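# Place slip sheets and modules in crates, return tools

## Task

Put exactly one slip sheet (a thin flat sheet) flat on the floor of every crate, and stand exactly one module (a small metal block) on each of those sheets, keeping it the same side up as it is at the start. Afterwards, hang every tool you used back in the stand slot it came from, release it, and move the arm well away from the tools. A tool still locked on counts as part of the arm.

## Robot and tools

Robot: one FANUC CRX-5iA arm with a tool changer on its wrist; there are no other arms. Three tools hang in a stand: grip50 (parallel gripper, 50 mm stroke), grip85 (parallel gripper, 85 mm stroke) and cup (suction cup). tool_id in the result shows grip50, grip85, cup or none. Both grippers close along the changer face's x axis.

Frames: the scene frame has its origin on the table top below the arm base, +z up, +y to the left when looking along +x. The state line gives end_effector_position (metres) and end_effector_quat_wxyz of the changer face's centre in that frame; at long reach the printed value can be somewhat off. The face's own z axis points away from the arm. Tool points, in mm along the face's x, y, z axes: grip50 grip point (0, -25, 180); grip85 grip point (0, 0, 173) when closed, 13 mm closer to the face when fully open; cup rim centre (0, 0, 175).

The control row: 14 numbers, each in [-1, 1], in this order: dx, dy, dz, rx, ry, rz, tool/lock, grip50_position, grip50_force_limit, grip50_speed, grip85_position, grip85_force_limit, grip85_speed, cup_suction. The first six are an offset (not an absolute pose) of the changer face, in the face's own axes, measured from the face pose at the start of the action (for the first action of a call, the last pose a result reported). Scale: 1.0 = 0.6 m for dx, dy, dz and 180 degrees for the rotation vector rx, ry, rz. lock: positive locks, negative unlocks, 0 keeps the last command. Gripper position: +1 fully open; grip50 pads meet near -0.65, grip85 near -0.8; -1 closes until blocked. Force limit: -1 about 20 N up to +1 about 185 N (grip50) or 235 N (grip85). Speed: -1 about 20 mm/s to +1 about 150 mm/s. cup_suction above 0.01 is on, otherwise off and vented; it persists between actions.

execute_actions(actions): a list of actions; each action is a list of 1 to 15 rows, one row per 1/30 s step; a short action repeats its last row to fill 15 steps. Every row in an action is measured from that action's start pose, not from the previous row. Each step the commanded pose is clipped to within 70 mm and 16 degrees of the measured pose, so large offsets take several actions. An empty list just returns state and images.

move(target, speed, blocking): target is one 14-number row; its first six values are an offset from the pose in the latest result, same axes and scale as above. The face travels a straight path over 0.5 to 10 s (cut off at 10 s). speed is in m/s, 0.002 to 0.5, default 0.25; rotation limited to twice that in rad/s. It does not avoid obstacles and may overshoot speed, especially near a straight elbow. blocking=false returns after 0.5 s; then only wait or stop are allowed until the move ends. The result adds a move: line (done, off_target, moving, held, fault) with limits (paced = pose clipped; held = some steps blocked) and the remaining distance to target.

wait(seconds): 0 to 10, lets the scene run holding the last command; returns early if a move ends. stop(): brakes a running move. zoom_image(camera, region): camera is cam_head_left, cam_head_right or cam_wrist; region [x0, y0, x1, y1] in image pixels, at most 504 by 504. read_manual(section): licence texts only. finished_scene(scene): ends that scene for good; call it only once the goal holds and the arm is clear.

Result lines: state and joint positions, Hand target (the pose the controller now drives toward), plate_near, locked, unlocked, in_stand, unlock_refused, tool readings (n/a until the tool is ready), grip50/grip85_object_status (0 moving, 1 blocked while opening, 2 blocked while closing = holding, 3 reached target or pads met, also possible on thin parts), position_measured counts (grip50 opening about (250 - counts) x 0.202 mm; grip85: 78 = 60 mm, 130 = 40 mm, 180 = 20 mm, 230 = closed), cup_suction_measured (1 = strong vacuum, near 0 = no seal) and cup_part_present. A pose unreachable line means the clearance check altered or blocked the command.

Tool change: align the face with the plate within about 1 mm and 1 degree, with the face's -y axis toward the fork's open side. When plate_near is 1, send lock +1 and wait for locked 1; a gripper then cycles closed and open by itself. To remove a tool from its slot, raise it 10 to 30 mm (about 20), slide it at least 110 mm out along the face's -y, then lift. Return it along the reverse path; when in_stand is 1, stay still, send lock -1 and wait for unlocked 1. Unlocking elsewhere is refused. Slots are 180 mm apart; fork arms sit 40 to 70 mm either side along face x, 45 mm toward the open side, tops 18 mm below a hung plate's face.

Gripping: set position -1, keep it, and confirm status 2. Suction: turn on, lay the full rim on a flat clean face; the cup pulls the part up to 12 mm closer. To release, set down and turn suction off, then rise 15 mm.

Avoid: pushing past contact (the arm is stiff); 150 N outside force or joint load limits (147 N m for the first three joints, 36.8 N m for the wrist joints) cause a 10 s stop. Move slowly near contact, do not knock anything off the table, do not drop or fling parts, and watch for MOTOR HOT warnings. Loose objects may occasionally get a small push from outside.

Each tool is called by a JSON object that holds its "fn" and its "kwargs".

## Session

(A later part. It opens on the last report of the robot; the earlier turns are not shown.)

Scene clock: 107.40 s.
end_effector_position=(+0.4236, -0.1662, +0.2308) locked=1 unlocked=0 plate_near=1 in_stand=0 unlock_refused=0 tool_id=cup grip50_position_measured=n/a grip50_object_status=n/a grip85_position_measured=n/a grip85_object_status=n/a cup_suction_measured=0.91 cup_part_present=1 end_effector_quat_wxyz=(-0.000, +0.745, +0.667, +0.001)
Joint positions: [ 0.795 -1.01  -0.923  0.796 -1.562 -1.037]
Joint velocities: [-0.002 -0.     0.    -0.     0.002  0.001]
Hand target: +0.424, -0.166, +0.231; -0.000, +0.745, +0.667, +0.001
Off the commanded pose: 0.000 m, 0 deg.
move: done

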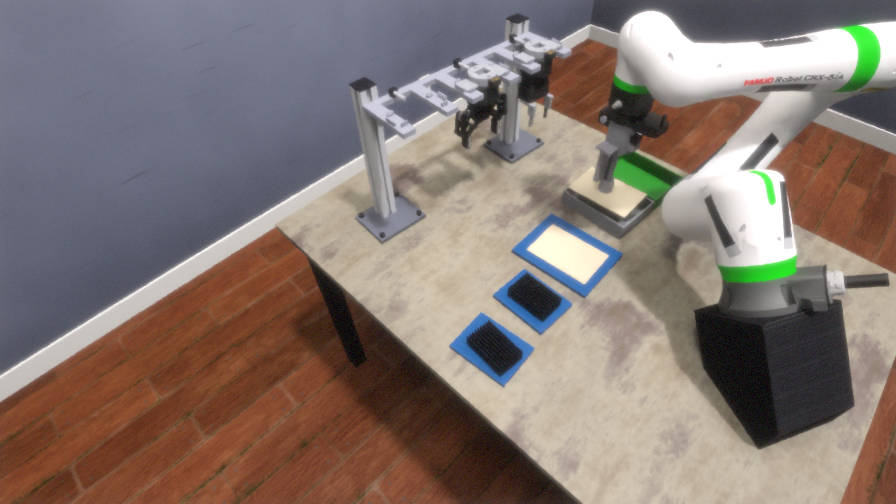

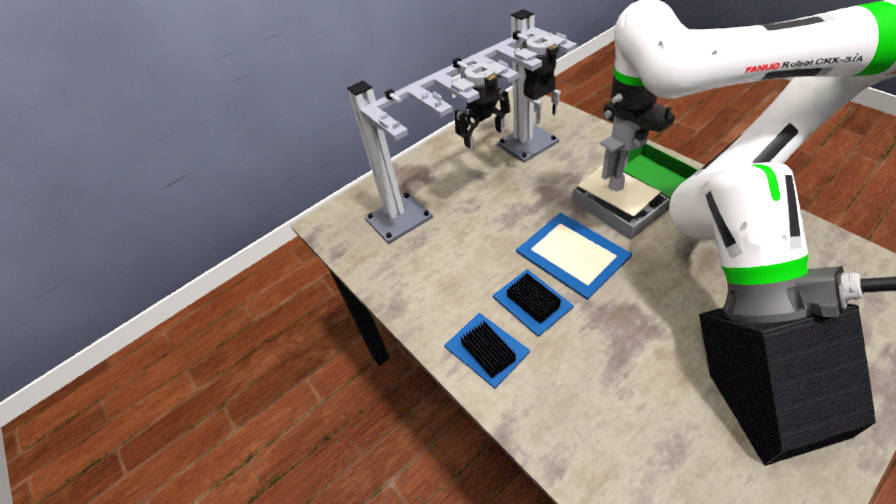

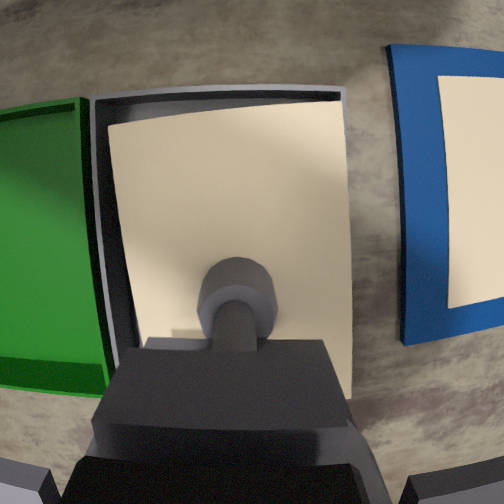

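{"fn": "move", "kwargs": {"target": [-0.011,-0.005,0.02,0,0,0.017,0,1,0,0,1,0,0,1], "speed": 0.03}}

Scene clock: 111.13 s.
end_effector_position=(+0.4199, -0.1723, +0.2189) locked=1 unlocked=0 plate_near=1 in_stand=0 unlock_refused=0 tool_id=cup grip50_position_measured=n/a grip50_object_status=n/a grip85_position_measured=n/a grip85_object_status=n/a cup_suction_measured=0.91 cup_part_present=1 end_effector_quat_wxyz=(-0.000, +0.763, +0.647, +0.001)
Joint positions: [ 0.684 -1.004 -0.94   0.784 -1.467 -1.029]
Joint velocities: [-0.002  0.001  0.    -0.     0.001  0.002]
Hand target: +0.420, -0.172, +0.219; -0.000, +0.763, +0.647, +0.001
Off the commanded pose: 0.000 m, 0 deg.
move: done

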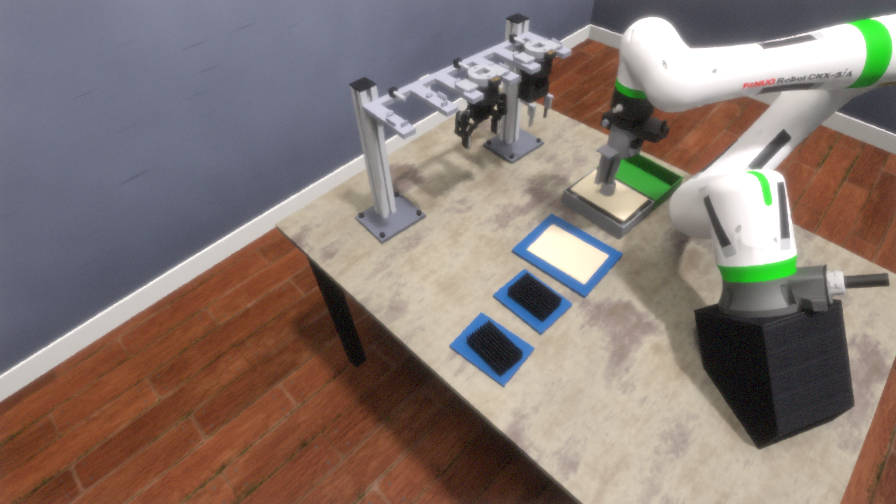

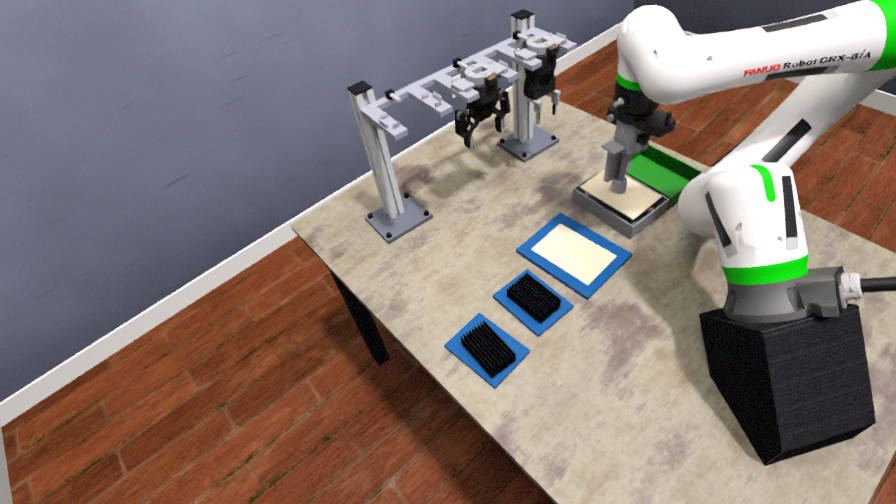

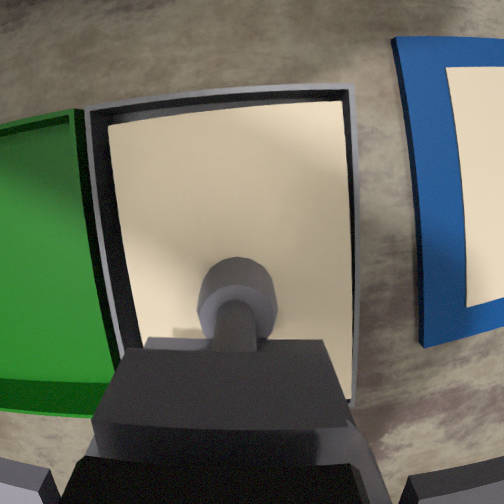

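{"fn": "move", "kwargs": {"target": [-0.005,-0.004,0.02,0,0,0.003,0,1,0,0,1,0,0,1], "speed": 0.03}}

Scene clock: 114.03 s.
end_effector_position=(+0.4171, -0.1748, +0.2069) locked=1 unlocked=0 plate_near=1 in_stand=0 unlock_refused=0 tool_id=cup grip50_position_measured=n/a grip50_object_status=n/a grip85_position_measured=n/a grip85_object_status=n/a cup_suction_measured=0.91 cup_part_present=1 end_effector_quat_wxyz=(-0.000, +0.766, +0.643, +0.001)
Joint positions: [ 0.593 -0.989 -0.956  0.774 -1.381 -0.995]
Joint velocities: [-0.     0.    -0.    -0.001  0.002  0.001]
Hand target: +0.417, -0.175, +0.207; -0.000, +0.766, +0.643, +0.001
Off the commanded pose: 0.000 m, 0 deg.
move: done

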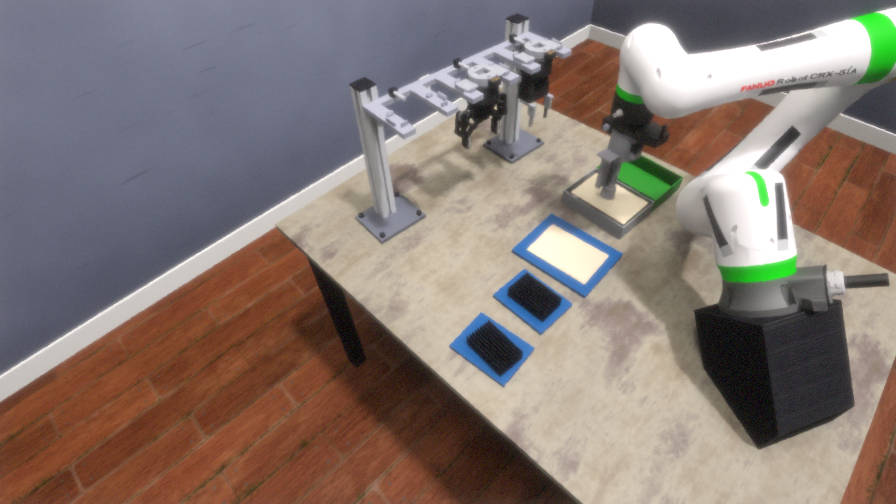

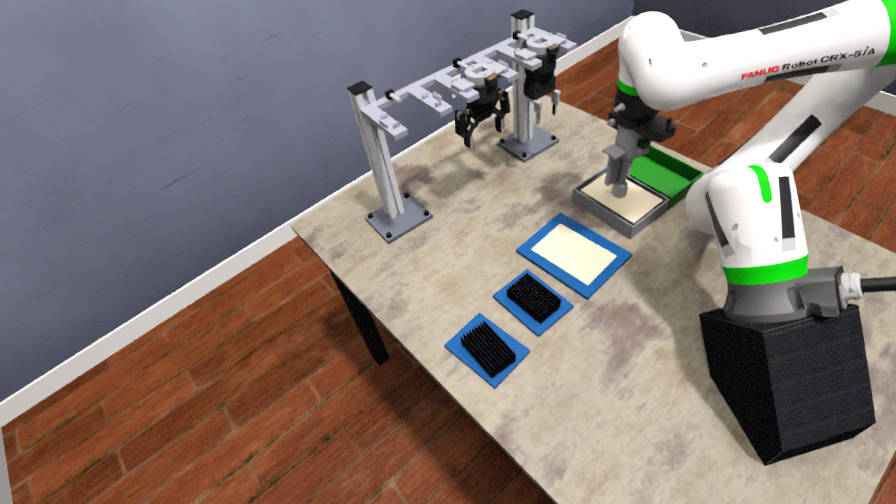

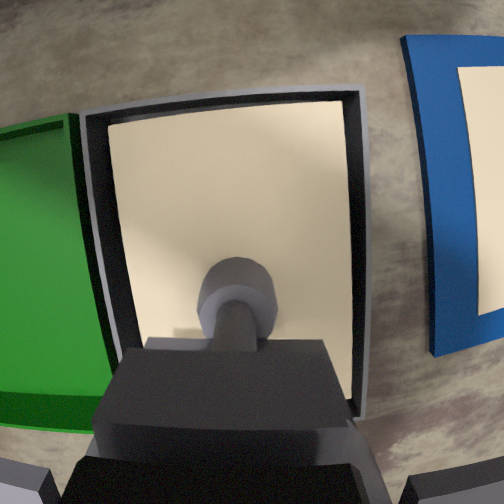

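{"fn": "move", "kwargs": {"target": [0,0,0.052,0,0,0,0,1,0,0,1,0,0,1], "speed": 0.03}}

{"fn": "execute_actions", "kwargs": {"actions": [[[0,0,0,0,0,0,0,1,0,0,1,0,0,0]],[[0,0,-0.015,0,0,0,0,1,0,0,1,0,0,0]]]}}

{"fn": "move", "kwargs": {"target": [0,0,-0.07,0,0,0,0,1,0,0,1,0,0,0], "speed": 0.08}}

Scene clock: 119.23 s.
end_effector_position=(+0.4172, -0.1746, +0.1758) locked=1 unlocked=0 plate_near=1 in_stand=0 unlock_refused=0 tool_id=cup grip50_position_measured=n/a grip50_object_status=n/a grip85_position_measured=n/a grip85_object_status=n/a cup_suction_measured=0.91 cup_part_present=1 end_effector_quat_wxyz=(+0.000, +0.765, +0.644, +0.001)
Joint positions: [ 0.398 -0.911 -0.985  0.758 -1.169 -0.925]
Joint velocities: [ 0.001  0.     0.     0.     0.001 -0.   ]
Hand target: +0.417, -0.175, +0.176; +0.000, +0.765, +0.644, +0.001
Off the commanded pose: 0.000 m, 0 deg.
move: done

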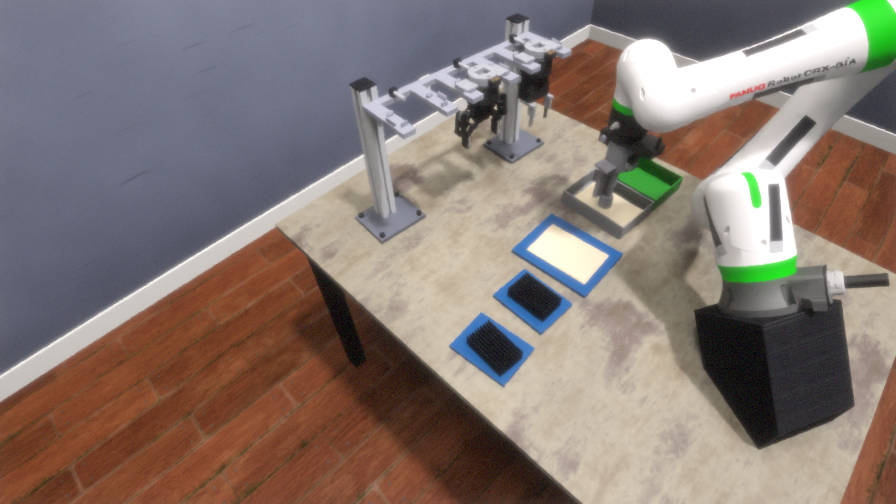

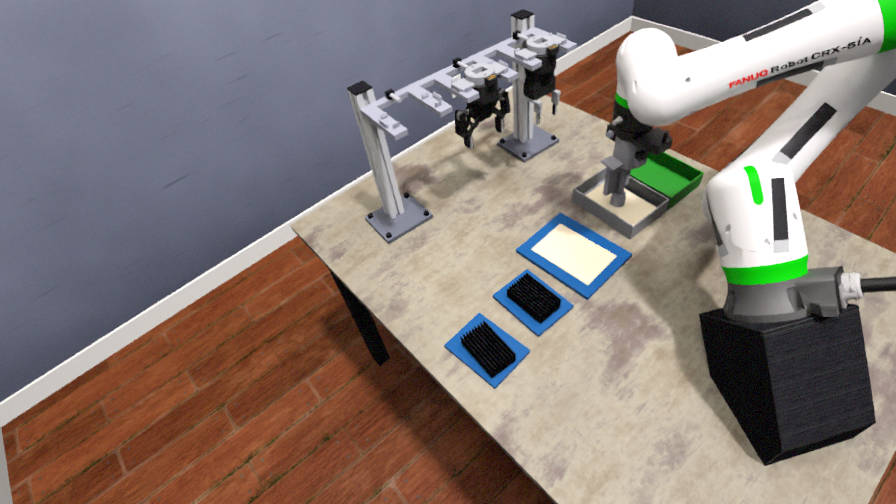

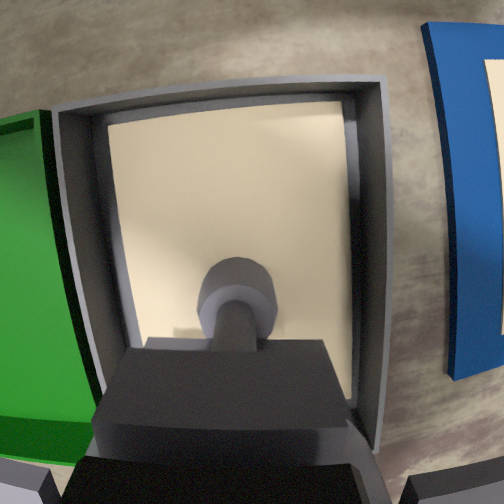

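Scene clock: 120.23 s.
end_effector_position=(+0.4172, -0.1747, +0.1848) locked=1 unlocked=0 plate_near=1 in_stand=0 unlock_refused=0 tool_id=cup grip50_position_measured=n/a grip50_object_status=n/a grip85_position_measured=n/a grip85_object_status=n/a cup_suction_measured=0.01 cup_part_present=0 end_effector_quat_wxyz=(+0.000, +0.765, +0.643, +0.001)
Joint positions: [ 0.449 -0.934 -0.977  0.761 -1.226 -0.941]
Joint velocities: [ 0.003 -0.001 -0.001 -0.    -0.     0.001]
Hand target: +0.417, -0.175, +0.185; +0.000, +0.765, +0.643, +0.001
Off the commanded pose: 0.000 m, 0 deg.

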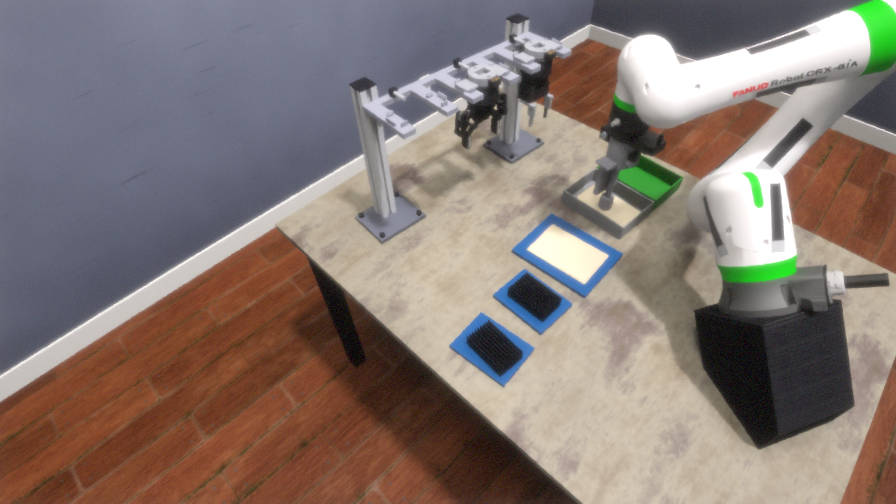

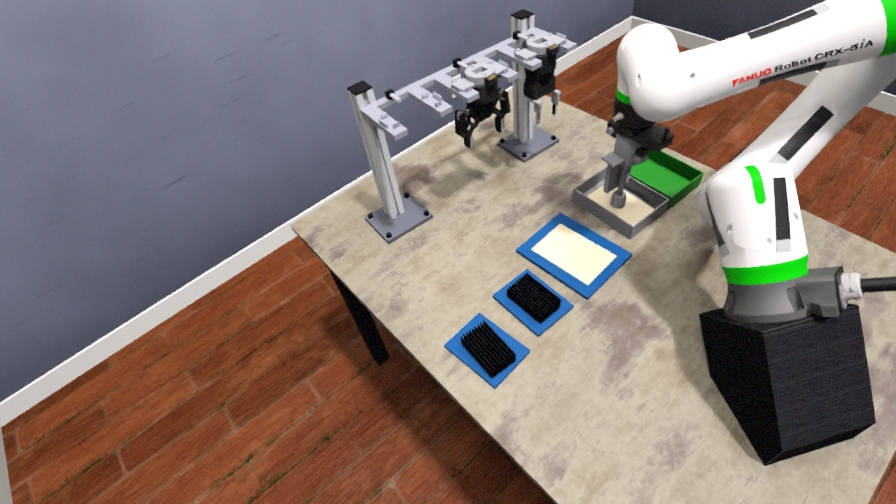

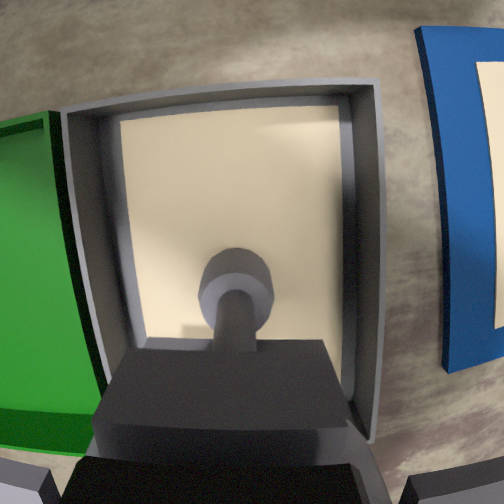

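Scene clock: 121.20 s.
end_effector_position=(+0.4170, -0.1750, +0.2266) locked=1 unlocked=0 plate_near=1 in_stand=0 unlock_refused=0 tool_id=cup grip50_position_measured=n/a grip50_object_status=n/a grip85_position_measured=n/a grip85_object_status=n/a cup_suction_measured=0.01 cup_part_present=0 end_effector_quat_wxyz=(-0.000, +0.766, +0.643, +0.001)
Joint positions: [ 0.753 -1.034 -0.936  0.792 -1.541 -1.062]
Joint velocities: [ 0.004 -0.001 -0.001  0.001 -0.003 -0.002]
Hand target: +0.417, -0.175, +0.227; -0.000, +0.766, +0.643, +0.001
Off the commanded pose: 0.000 m, 0 deg.
move: done

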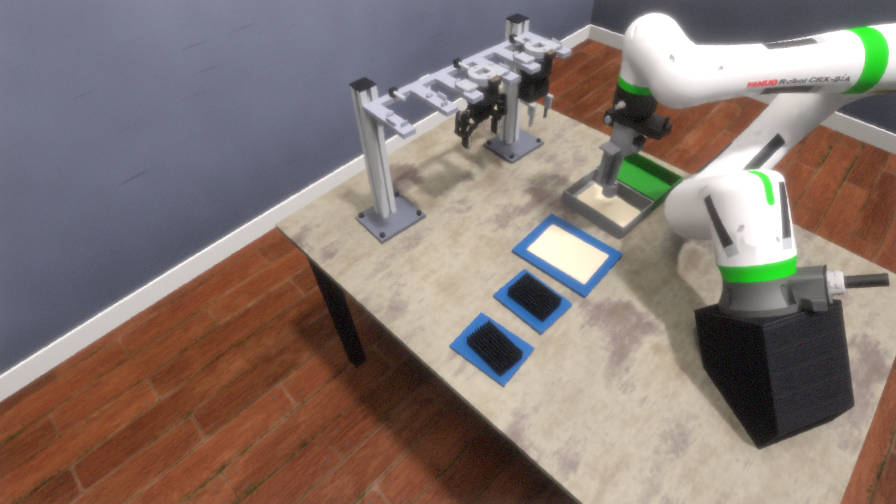

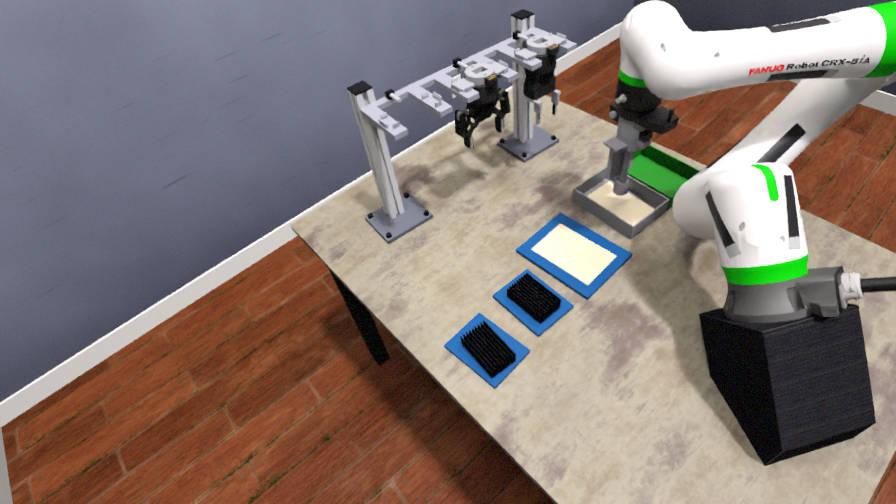

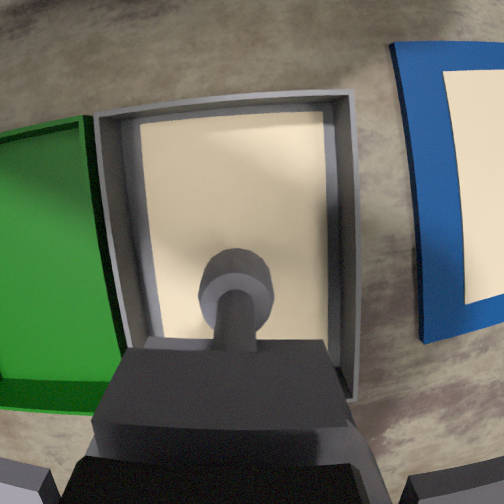

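{"fn": "move", "kwargs": {"target": [0.334,-0.084,0,0,0,-0.0555,0,1,0,0,1,0,0,1], "speed": 0.2}}

{"fn": "move", "kwargs": {"target": [0,0,0.074,0,0,0,0,1,0,0,1,0,0,1], "speed": 0.04}}

{"fn": "move", "kwargs": {"target": [0,0.03,-0.064,0,0,0,0,1,0,0,1,0,0,1], "speed": 0.08}}

{"fn": "move", "kwargs": {"target": [-0.39,0.015,0,0,0,0.015,0,1,0,0,1,0,0,1], "speed": 0.12}}

Scene clock: 128.27 s.
end_effector_position=(+0.4018, +0.0315, +0.2273) locked=1 unlocked=0 plate_near=1 in_stand=0 unlock_refused=0 tool_id=cup grip50_position_measured=n/a grip50_object_status=n/a grip85_position_measured=n/a grip85_object_status=n/a cup_suction_measured=0.01 cup_part_present=0 end_effector_quat_wxyz=(-0.000, +0.707, +0.707, +0.002)
Joint positions: [ 1.245 -0.587 -0.971  0.741 -1.539 -1.57 ]
Joint velocities: [-0.001 -0.     0.001  0.     0.     0.001]
Hand target: +0.402, +0.031, +0.227; -0.000, +0.707, +0.707, +0.002
Off the commanded pose: 0.001 m, 0 deg.
move: done

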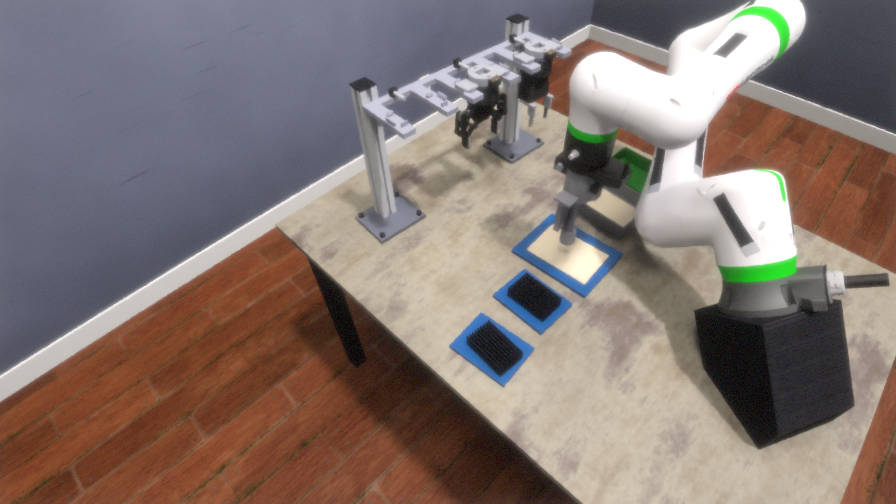

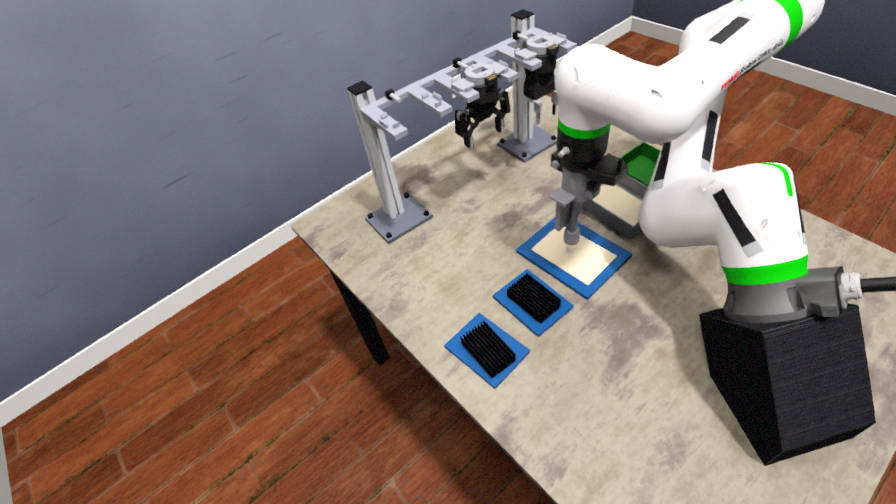

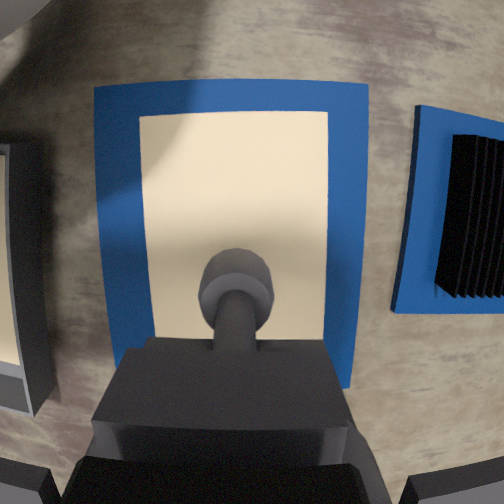

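Scene clock: 129.63 s.
end_effector_position=(+0.4019, +0.0318, +0.1830) locked=1 unlocked=0 plate_near=1 in_stand=0 unlock_refused=0 tool_id=cup grip50_position_measured=n/a grip50_object_status=n/a grip85_position_measured=n/a grip85_object_status=n/a cup_suction_measured=0.88 cup_part_present=1 end_effector_quat_wxyz=(+0.000, +0.707, +0.707, +0.002)
Joint positions: [ 1.067 -0.539 -1.034  0.812 -1.347 -1.532]
Joint velocities: [-0.002  0.001  0.001  0.001  0.003  0.001]
Hand target: +0.402, +0.032, +0.183; +0.000, +0.707, +0.707, +0.002
Off the commanded pose: 0.000 m, 0 deg.
move: done

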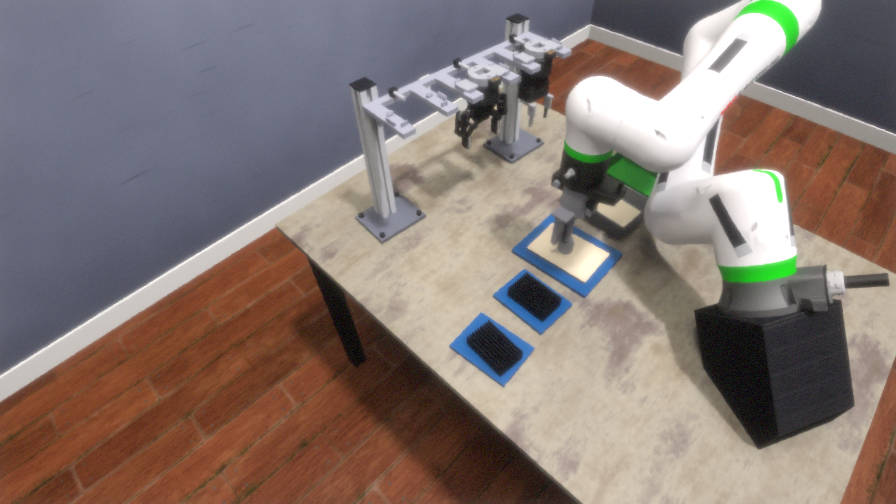

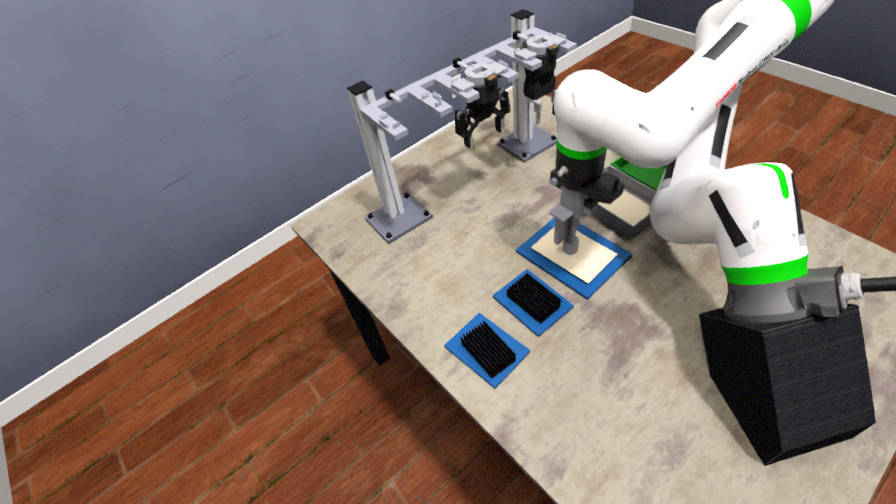

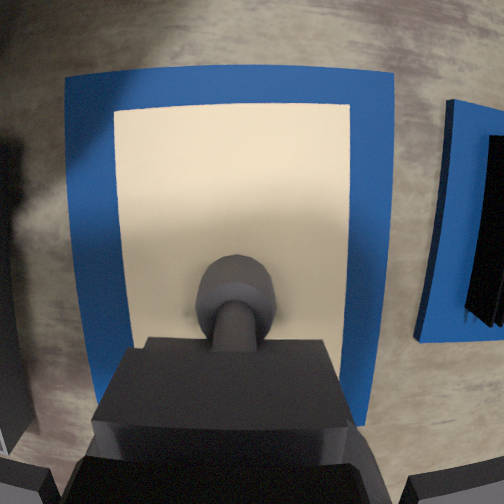

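Scene clock: 130.47 s.
end_effector_position=(+0.4198, +0.0316, +0.2213) locked=1 unlocked=0 plate_near=1 in_stand=0 unlock_refused=0 tool_id=cup grip50_position_measured=n/a grip50_object_status=n/a grip85_position_measured=n/a grip85_object_status=n/a cup_suction_measured=0.91 cup_part_present=1 end_effector_quat_wxyz=(-0.000, +0.707, +0.708, +0.002)
Joint positions: [ 1.15  -0.551 -0.943  0.773 -1.473 -1.512]
Joint velocities: [ 0.     0.     0.    -0.    -0.001 -0.001]
Hand target: +0.420, +0.032, +0.221; -0.000, +0.707, +0.707, +0.002
Off the commanded pose: 0.000 m, 0 deg.
move: done

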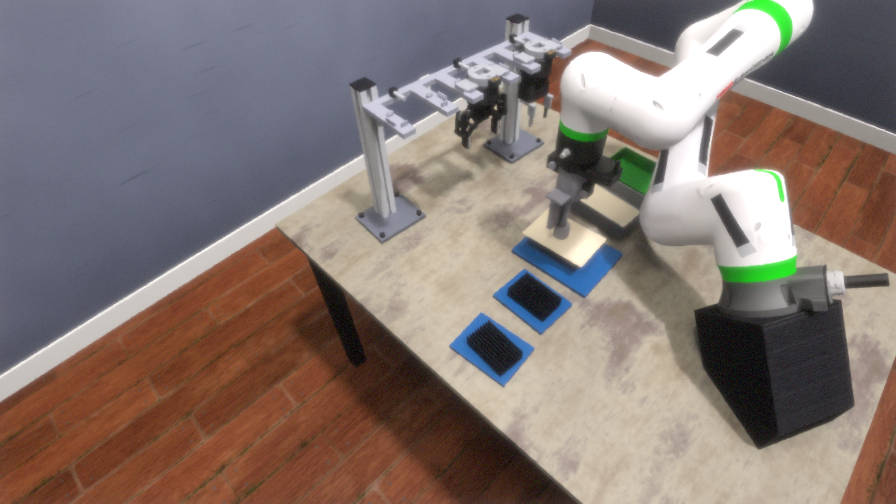

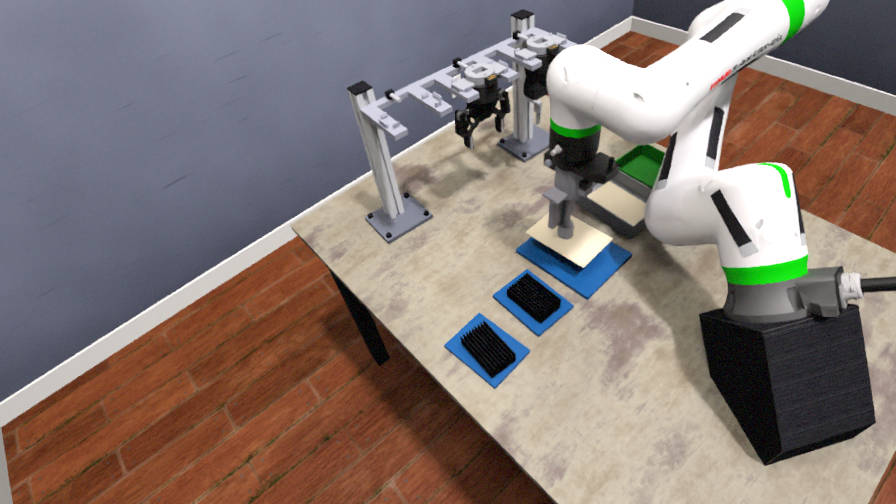

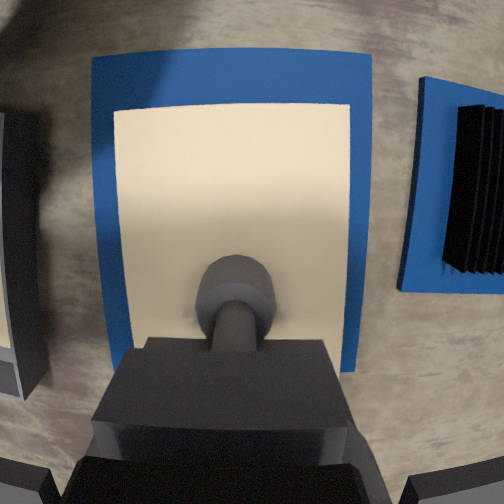

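Scene clock: 132.87 s.
end_effector_position=(+0.4293, -0.2027, +0.2207) locked=1 unlocked=0 plate_near=1 in_stand=0 unlock_refused=0 tool_id=cup grip50_position_measured=n/a grip50_object_status=n/a grip85_position_measured=n/a grip85_object_status=n/a cup_suction_measured=0.91 cup_part_present=1 end_effector_quat_wxyz=(-0.000, +0.723, +0.691, +0.001)
Joint positions: [ 0.473 -0.974 -0.881  0.739 -1.342 -0.736]
Joint velocities: [-0.     0.001  0.    -0.002  0.002  0.002]
Hand target: +0.429, -0.203, +0.221; -0.000, +0.723, +0.691, +0.001
Off the commanded pose: 0.000 m, 0 deg.
move: done

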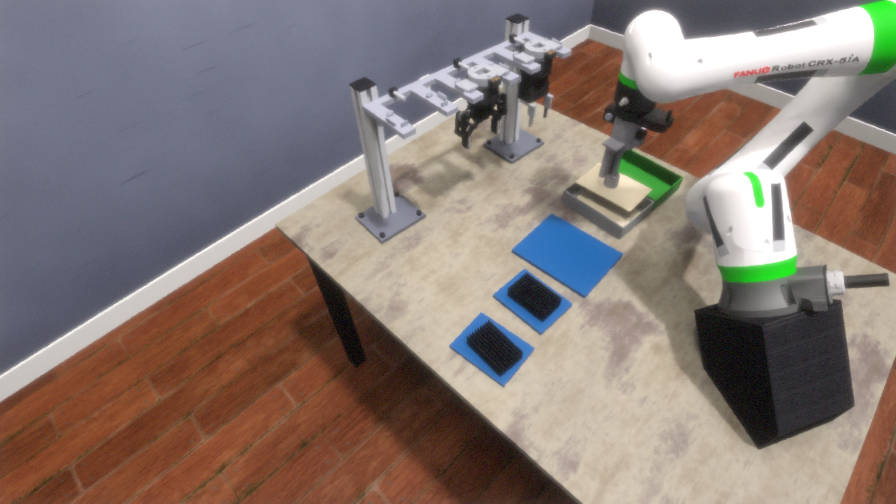

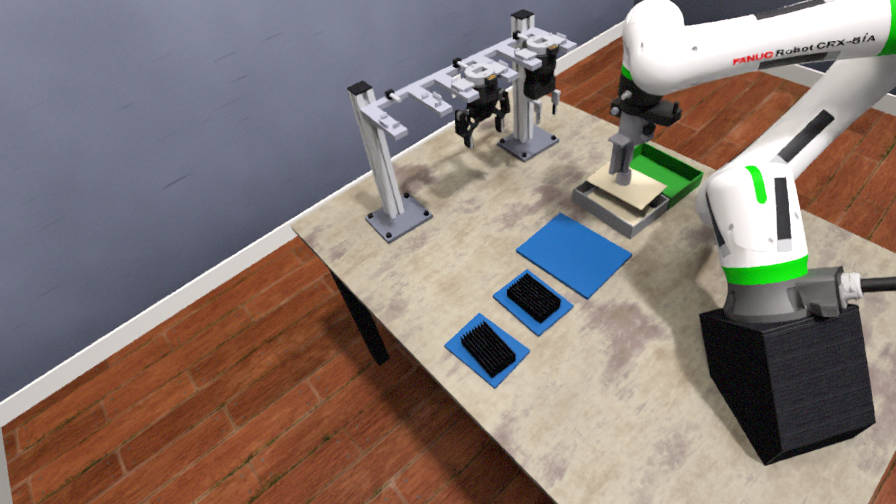

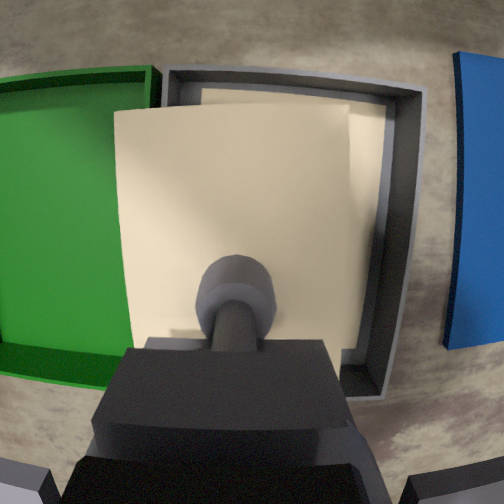

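Waist is moving favourably. Target ≈ (.415,-.312).

{"fn": "move", "kwargs": {"target": [-0.183,-0.016,0,0,0,0,0,1,0,0,1,0,0,1], "speed": 0.1}}

Scene clock: 136.23 s.
end_effector_position=(+0.4150, -0.3115, +0.2207) locked=1 unlocked=0 plate_near=1 in_stand=0 unlock_refused=0 tool_id=cup grip50_position_measured=n/a grip50_object_status=n/a grip85_position_measured=n/a grip85_object_status=n/a cup_suction_measured=0.91 cup_part_present=1 end_effector_quat_wxyz=(-0.000, +0.722, +0.692, +0.001)
Joint positions: [-0.257 -0.848 -0.681  0.354 -1.013 -0.026]
Joint velocities: [-0.002  0.001  0.003 -0.004  0.001  0.004]
Hand target: +0.415, -0.311, +0.221; -0.000, +0.722, +0.691, +0.001
Off the commanded pose: 0.001 m, 0 deg.
move: done

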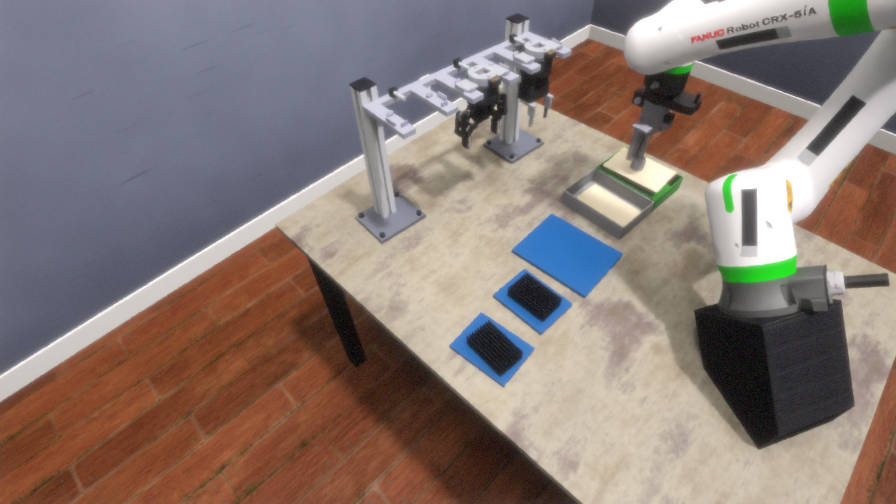

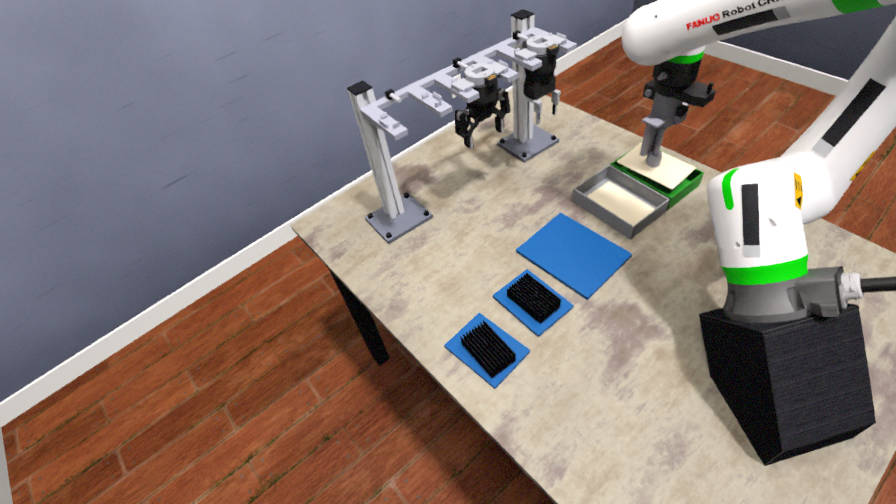

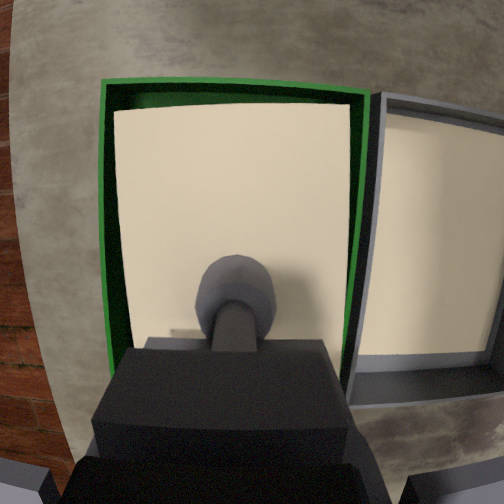

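{"fn": "move", "kwargs": {"target": [0,-0.005,0.018,0,0,0.022,0,1,0,0,1,0,0,1], "speed": 0.03}}

Scene clock: 139.70 s.
end_effector_position=(+0.4121, -0.3113, +0.2099) locked=1 unlocked=0 plate_near=1 in_stand=0 unlock_refused=0 tool_id=cup grip50_position_measured=n/a grip50_object_status=n/a grip85_position_measured=n/a grip85_object_status=n/a cup_suction_measured=0.91 cup_part_present=1 end_effector_quat_wxyz=(-0.000, +0.746, +0.666, +0.001)
Joint positions: [-0.283 -0.832 -0.696  0.341 -0.975 -0.078]
Joint velocities: [ 0.     0.001  0.     0.001  0.001 -0.001]
Hand target: +0.412, -0.311, +0.210; -0.000, +0.746, +0.666, +0.001
Off the commanded pose: 0.000 m, 0 deg.
move: done

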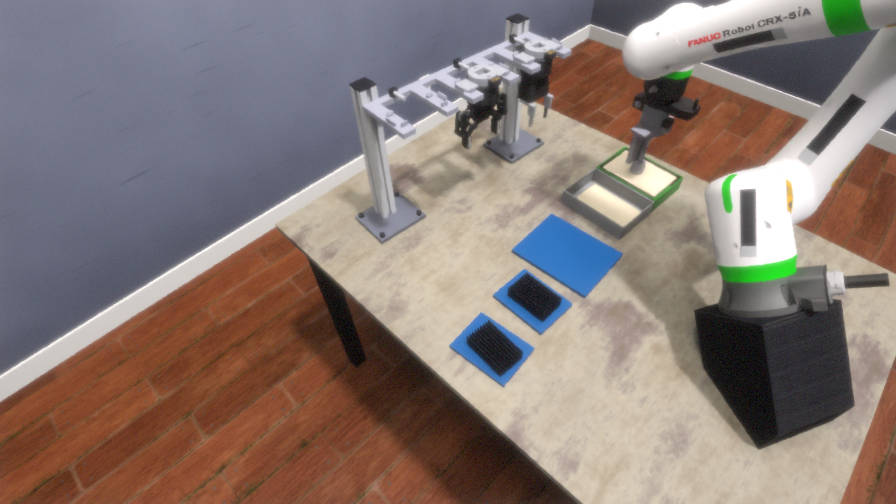

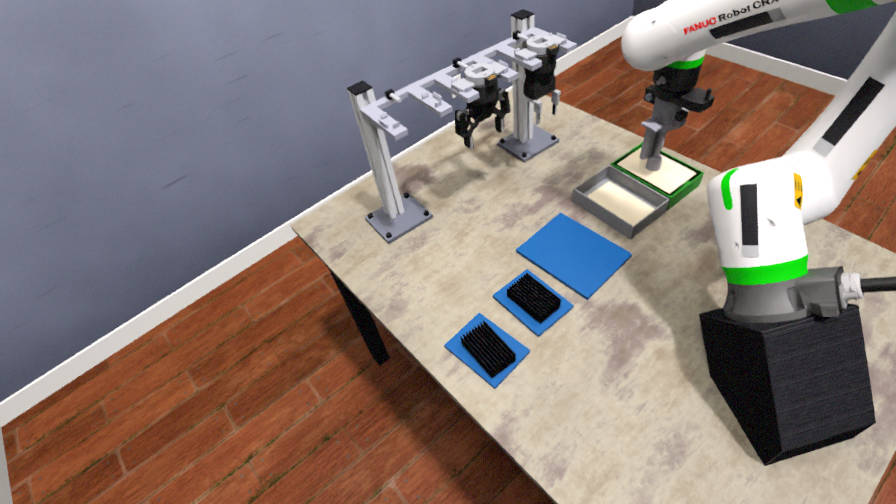

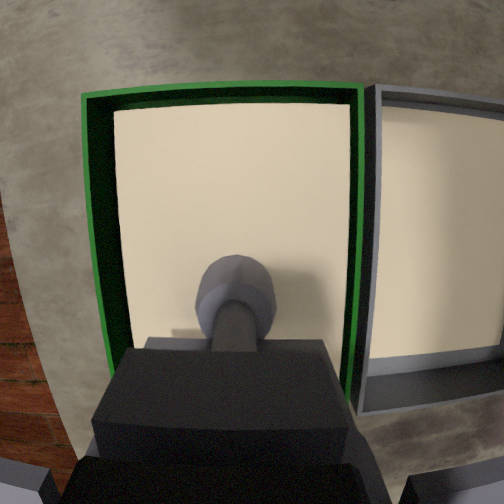

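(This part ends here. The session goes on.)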